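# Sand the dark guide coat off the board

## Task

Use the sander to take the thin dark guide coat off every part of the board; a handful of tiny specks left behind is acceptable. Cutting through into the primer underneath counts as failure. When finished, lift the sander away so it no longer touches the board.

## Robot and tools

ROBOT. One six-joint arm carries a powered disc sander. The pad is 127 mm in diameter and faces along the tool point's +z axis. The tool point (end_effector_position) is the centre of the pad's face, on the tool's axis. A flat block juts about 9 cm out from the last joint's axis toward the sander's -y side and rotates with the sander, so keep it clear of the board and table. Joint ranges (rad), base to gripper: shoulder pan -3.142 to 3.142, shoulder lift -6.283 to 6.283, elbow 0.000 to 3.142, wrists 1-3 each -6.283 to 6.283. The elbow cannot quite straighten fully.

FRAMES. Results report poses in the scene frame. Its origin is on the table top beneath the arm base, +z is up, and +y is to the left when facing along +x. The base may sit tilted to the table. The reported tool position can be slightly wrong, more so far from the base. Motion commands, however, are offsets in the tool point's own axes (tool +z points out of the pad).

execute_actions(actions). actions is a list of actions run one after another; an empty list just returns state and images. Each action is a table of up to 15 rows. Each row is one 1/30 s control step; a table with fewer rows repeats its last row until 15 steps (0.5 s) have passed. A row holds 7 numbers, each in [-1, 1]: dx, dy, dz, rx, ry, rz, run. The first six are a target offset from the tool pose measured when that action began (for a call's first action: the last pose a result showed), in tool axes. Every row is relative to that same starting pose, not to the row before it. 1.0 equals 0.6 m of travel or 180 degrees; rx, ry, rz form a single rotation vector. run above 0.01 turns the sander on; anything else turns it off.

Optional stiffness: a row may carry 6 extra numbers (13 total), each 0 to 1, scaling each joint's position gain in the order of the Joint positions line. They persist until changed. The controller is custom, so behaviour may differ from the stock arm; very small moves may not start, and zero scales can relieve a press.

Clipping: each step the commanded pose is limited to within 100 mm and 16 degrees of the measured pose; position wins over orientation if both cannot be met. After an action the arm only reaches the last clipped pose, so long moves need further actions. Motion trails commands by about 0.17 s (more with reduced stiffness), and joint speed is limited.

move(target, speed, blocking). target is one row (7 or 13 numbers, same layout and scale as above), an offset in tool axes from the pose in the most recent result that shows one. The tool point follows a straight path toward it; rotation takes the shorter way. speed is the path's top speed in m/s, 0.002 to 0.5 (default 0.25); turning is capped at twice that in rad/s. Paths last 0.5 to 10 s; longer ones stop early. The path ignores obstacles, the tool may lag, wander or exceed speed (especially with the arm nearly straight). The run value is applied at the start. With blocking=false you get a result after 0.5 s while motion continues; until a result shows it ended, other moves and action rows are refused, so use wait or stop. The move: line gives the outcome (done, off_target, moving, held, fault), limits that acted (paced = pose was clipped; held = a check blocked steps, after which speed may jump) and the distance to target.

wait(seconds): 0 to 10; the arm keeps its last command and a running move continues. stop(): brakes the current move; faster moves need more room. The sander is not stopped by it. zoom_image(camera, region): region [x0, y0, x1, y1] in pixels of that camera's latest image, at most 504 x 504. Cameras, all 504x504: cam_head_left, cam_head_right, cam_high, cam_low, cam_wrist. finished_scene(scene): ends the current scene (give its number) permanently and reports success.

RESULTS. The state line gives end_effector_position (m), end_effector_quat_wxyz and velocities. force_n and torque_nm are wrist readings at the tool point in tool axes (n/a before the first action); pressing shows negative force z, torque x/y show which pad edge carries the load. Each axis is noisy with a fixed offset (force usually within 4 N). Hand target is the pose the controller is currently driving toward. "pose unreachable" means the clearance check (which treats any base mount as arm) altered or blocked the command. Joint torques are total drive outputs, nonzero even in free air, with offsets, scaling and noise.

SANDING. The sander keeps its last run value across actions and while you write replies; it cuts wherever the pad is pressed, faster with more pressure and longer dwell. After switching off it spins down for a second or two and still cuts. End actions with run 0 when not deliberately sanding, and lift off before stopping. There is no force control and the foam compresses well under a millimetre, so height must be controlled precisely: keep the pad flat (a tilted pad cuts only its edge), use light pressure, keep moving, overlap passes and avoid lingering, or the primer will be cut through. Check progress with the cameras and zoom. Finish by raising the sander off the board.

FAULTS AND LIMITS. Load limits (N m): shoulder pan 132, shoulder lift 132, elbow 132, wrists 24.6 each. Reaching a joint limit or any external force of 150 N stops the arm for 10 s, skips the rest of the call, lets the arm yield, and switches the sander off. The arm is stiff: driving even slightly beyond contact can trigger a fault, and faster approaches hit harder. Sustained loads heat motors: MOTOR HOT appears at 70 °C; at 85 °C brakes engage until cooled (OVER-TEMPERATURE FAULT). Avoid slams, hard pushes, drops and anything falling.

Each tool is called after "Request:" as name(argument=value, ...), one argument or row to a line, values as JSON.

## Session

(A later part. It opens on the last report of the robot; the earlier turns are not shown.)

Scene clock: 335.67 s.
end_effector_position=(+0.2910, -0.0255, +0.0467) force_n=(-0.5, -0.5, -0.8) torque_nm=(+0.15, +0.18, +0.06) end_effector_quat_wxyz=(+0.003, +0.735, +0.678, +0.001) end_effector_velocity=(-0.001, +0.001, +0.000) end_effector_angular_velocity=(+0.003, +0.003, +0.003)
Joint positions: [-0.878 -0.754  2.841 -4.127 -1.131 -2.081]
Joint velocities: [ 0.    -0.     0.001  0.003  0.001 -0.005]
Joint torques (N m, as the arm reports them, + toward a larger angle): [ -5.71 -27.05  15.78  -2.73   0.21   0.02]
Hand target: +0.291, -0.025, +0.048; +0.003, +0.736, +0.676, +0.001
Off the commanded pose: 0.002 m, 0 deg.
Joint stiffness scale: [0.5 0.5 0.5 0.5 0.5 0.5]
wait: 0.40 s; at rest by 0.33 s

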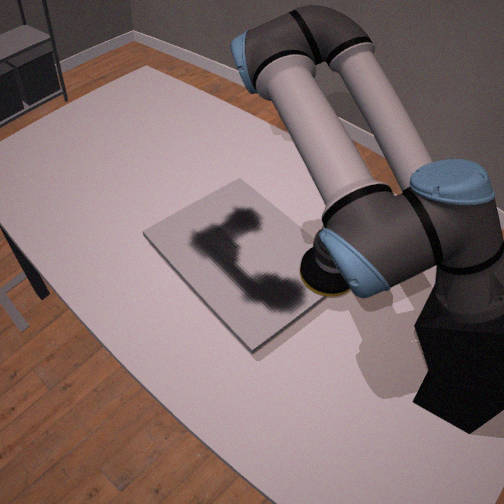

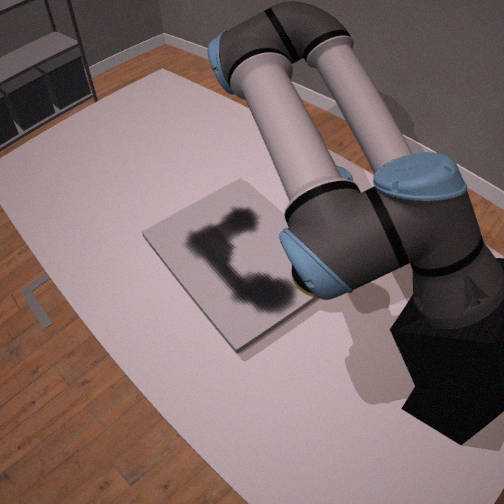

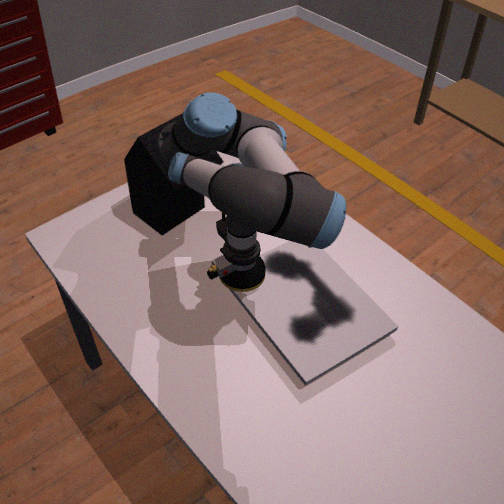

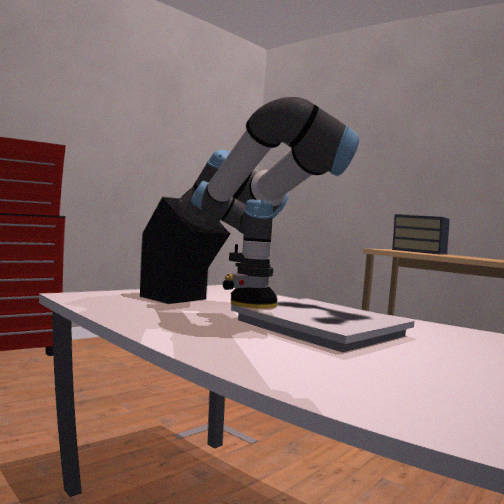

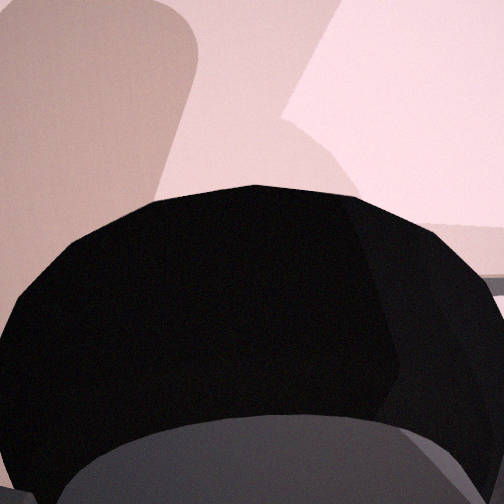

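Request:
zoom_image(
  camera="cam_head_left",
  region=[130, 160, 370, 370],
)

Request:
zoom_image(
  camera="cam_high",
  region=[200, 220, 420, 400],
)

Region (130, 160, 370, 370) of cam_head_left's 504x504 image, scaled by 2.100, with more detail than that image has; it fills the top 441 rows of this view, and the rest is white.

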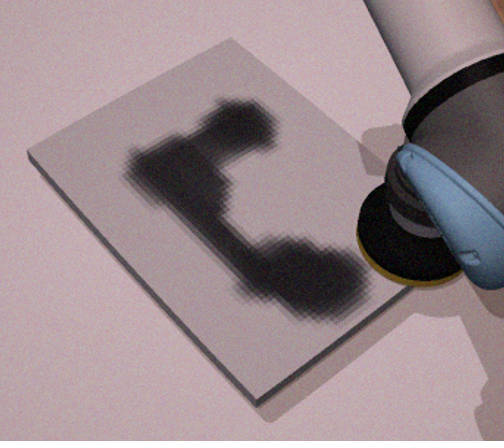

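Region (200, 220, 420, 400) of cam_high's 504x504 image, scaled by 2.291, with more detail than that image has; it fills the top 412 rows of this view, and the rest is white.

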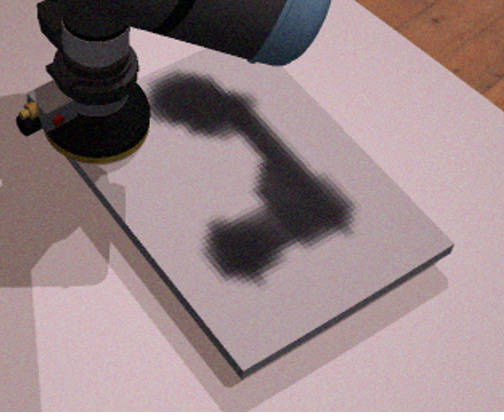

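Request:
move(
  target=[0.2058, 0.0533, -0.001, -0.0011, 0.0007, 0.0041, 0],
  speed=0.3,
)

Scene clock: 345.70 s.
end_effector_position=(+0.3299, +0.0939, +0.0474) force_n=(+2.2, +0.7, -2.5) torque_nm=(+0.15, -0.11, +0.19) end_effector_quat_wxyz=(+0.002, +0.741, +0.672, +0.001) end_effector_velocity=(-0.002, -0.001, -0.001) end_effector_angular_velocity=(-0.003, +0.013, -0.006)
Joint positions: [-0.352 -0.996  2.721 -3.906 -1.405 -1.594]
Joint velocities: [ 0.001 -0.003 -0.001  0.016 -0.005  0.005]
Joint torques (N m, as the arm reports them, + toward a larger angle): [  5.47 -33.13   8.88  -3.05  -0.73   0.49]
Hand target: +0.333, +0.095, +0.047; +0.004, +0.740, +0.673, +0.004
Off the commanded pose: 0.003 m, 0 deg.
Joint stiffness scale: [0.5 0.5 0.5 0.5 0.5 0.5]
move: done

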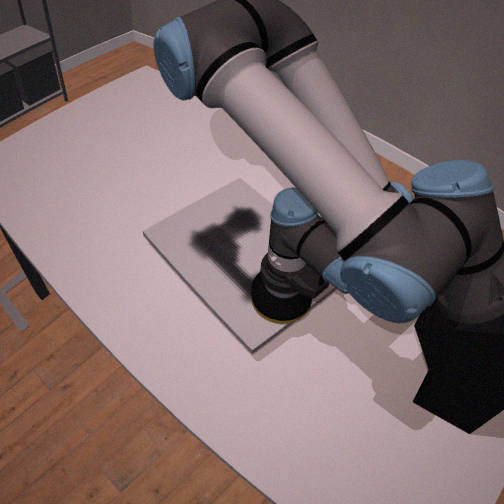

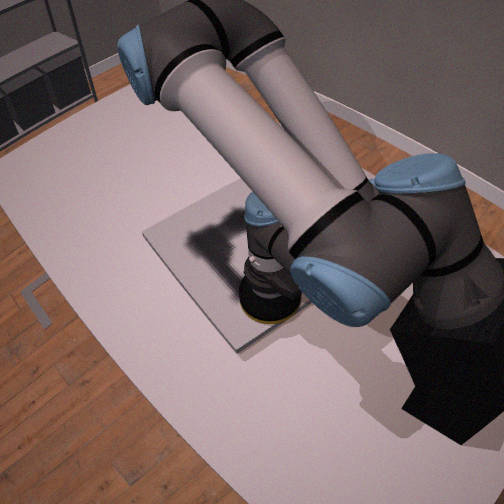

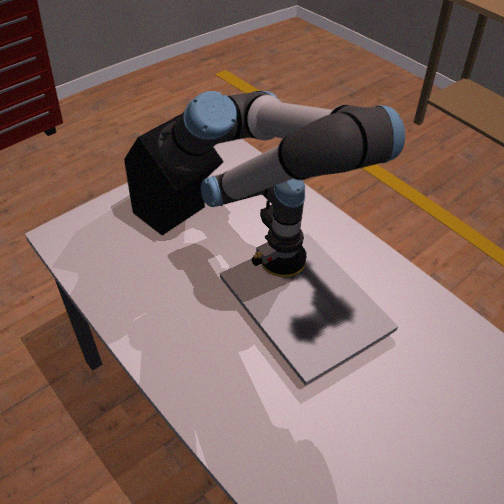

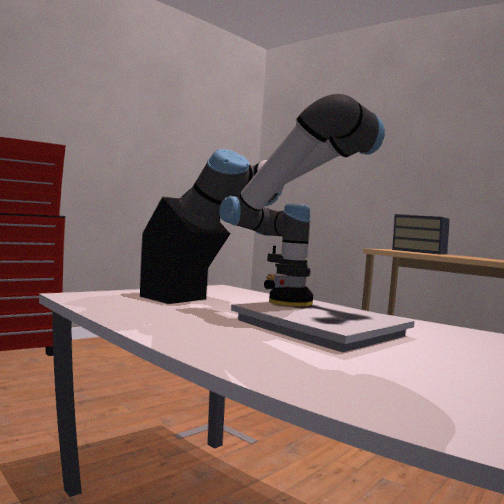

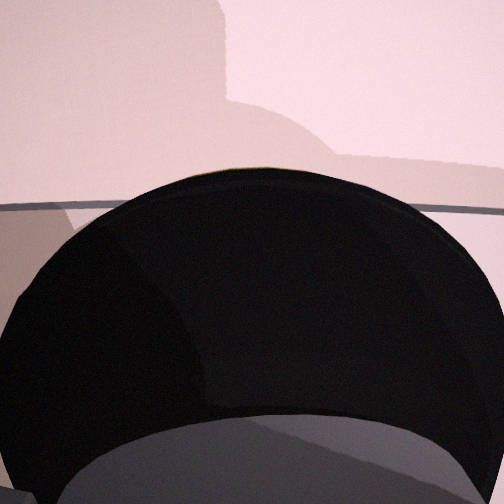

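Request:
zoom_image(
  camera="cam_high",
  region=[205, 235, 325, 325],
)

Region (205, 235, 325, 325) of cam_high's 504x504 image, scaled by 4.200, with more detail than that image has; it fills the top 378 rows of this view, and the rest is white.

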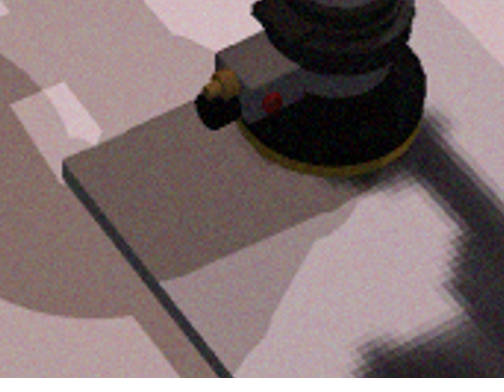

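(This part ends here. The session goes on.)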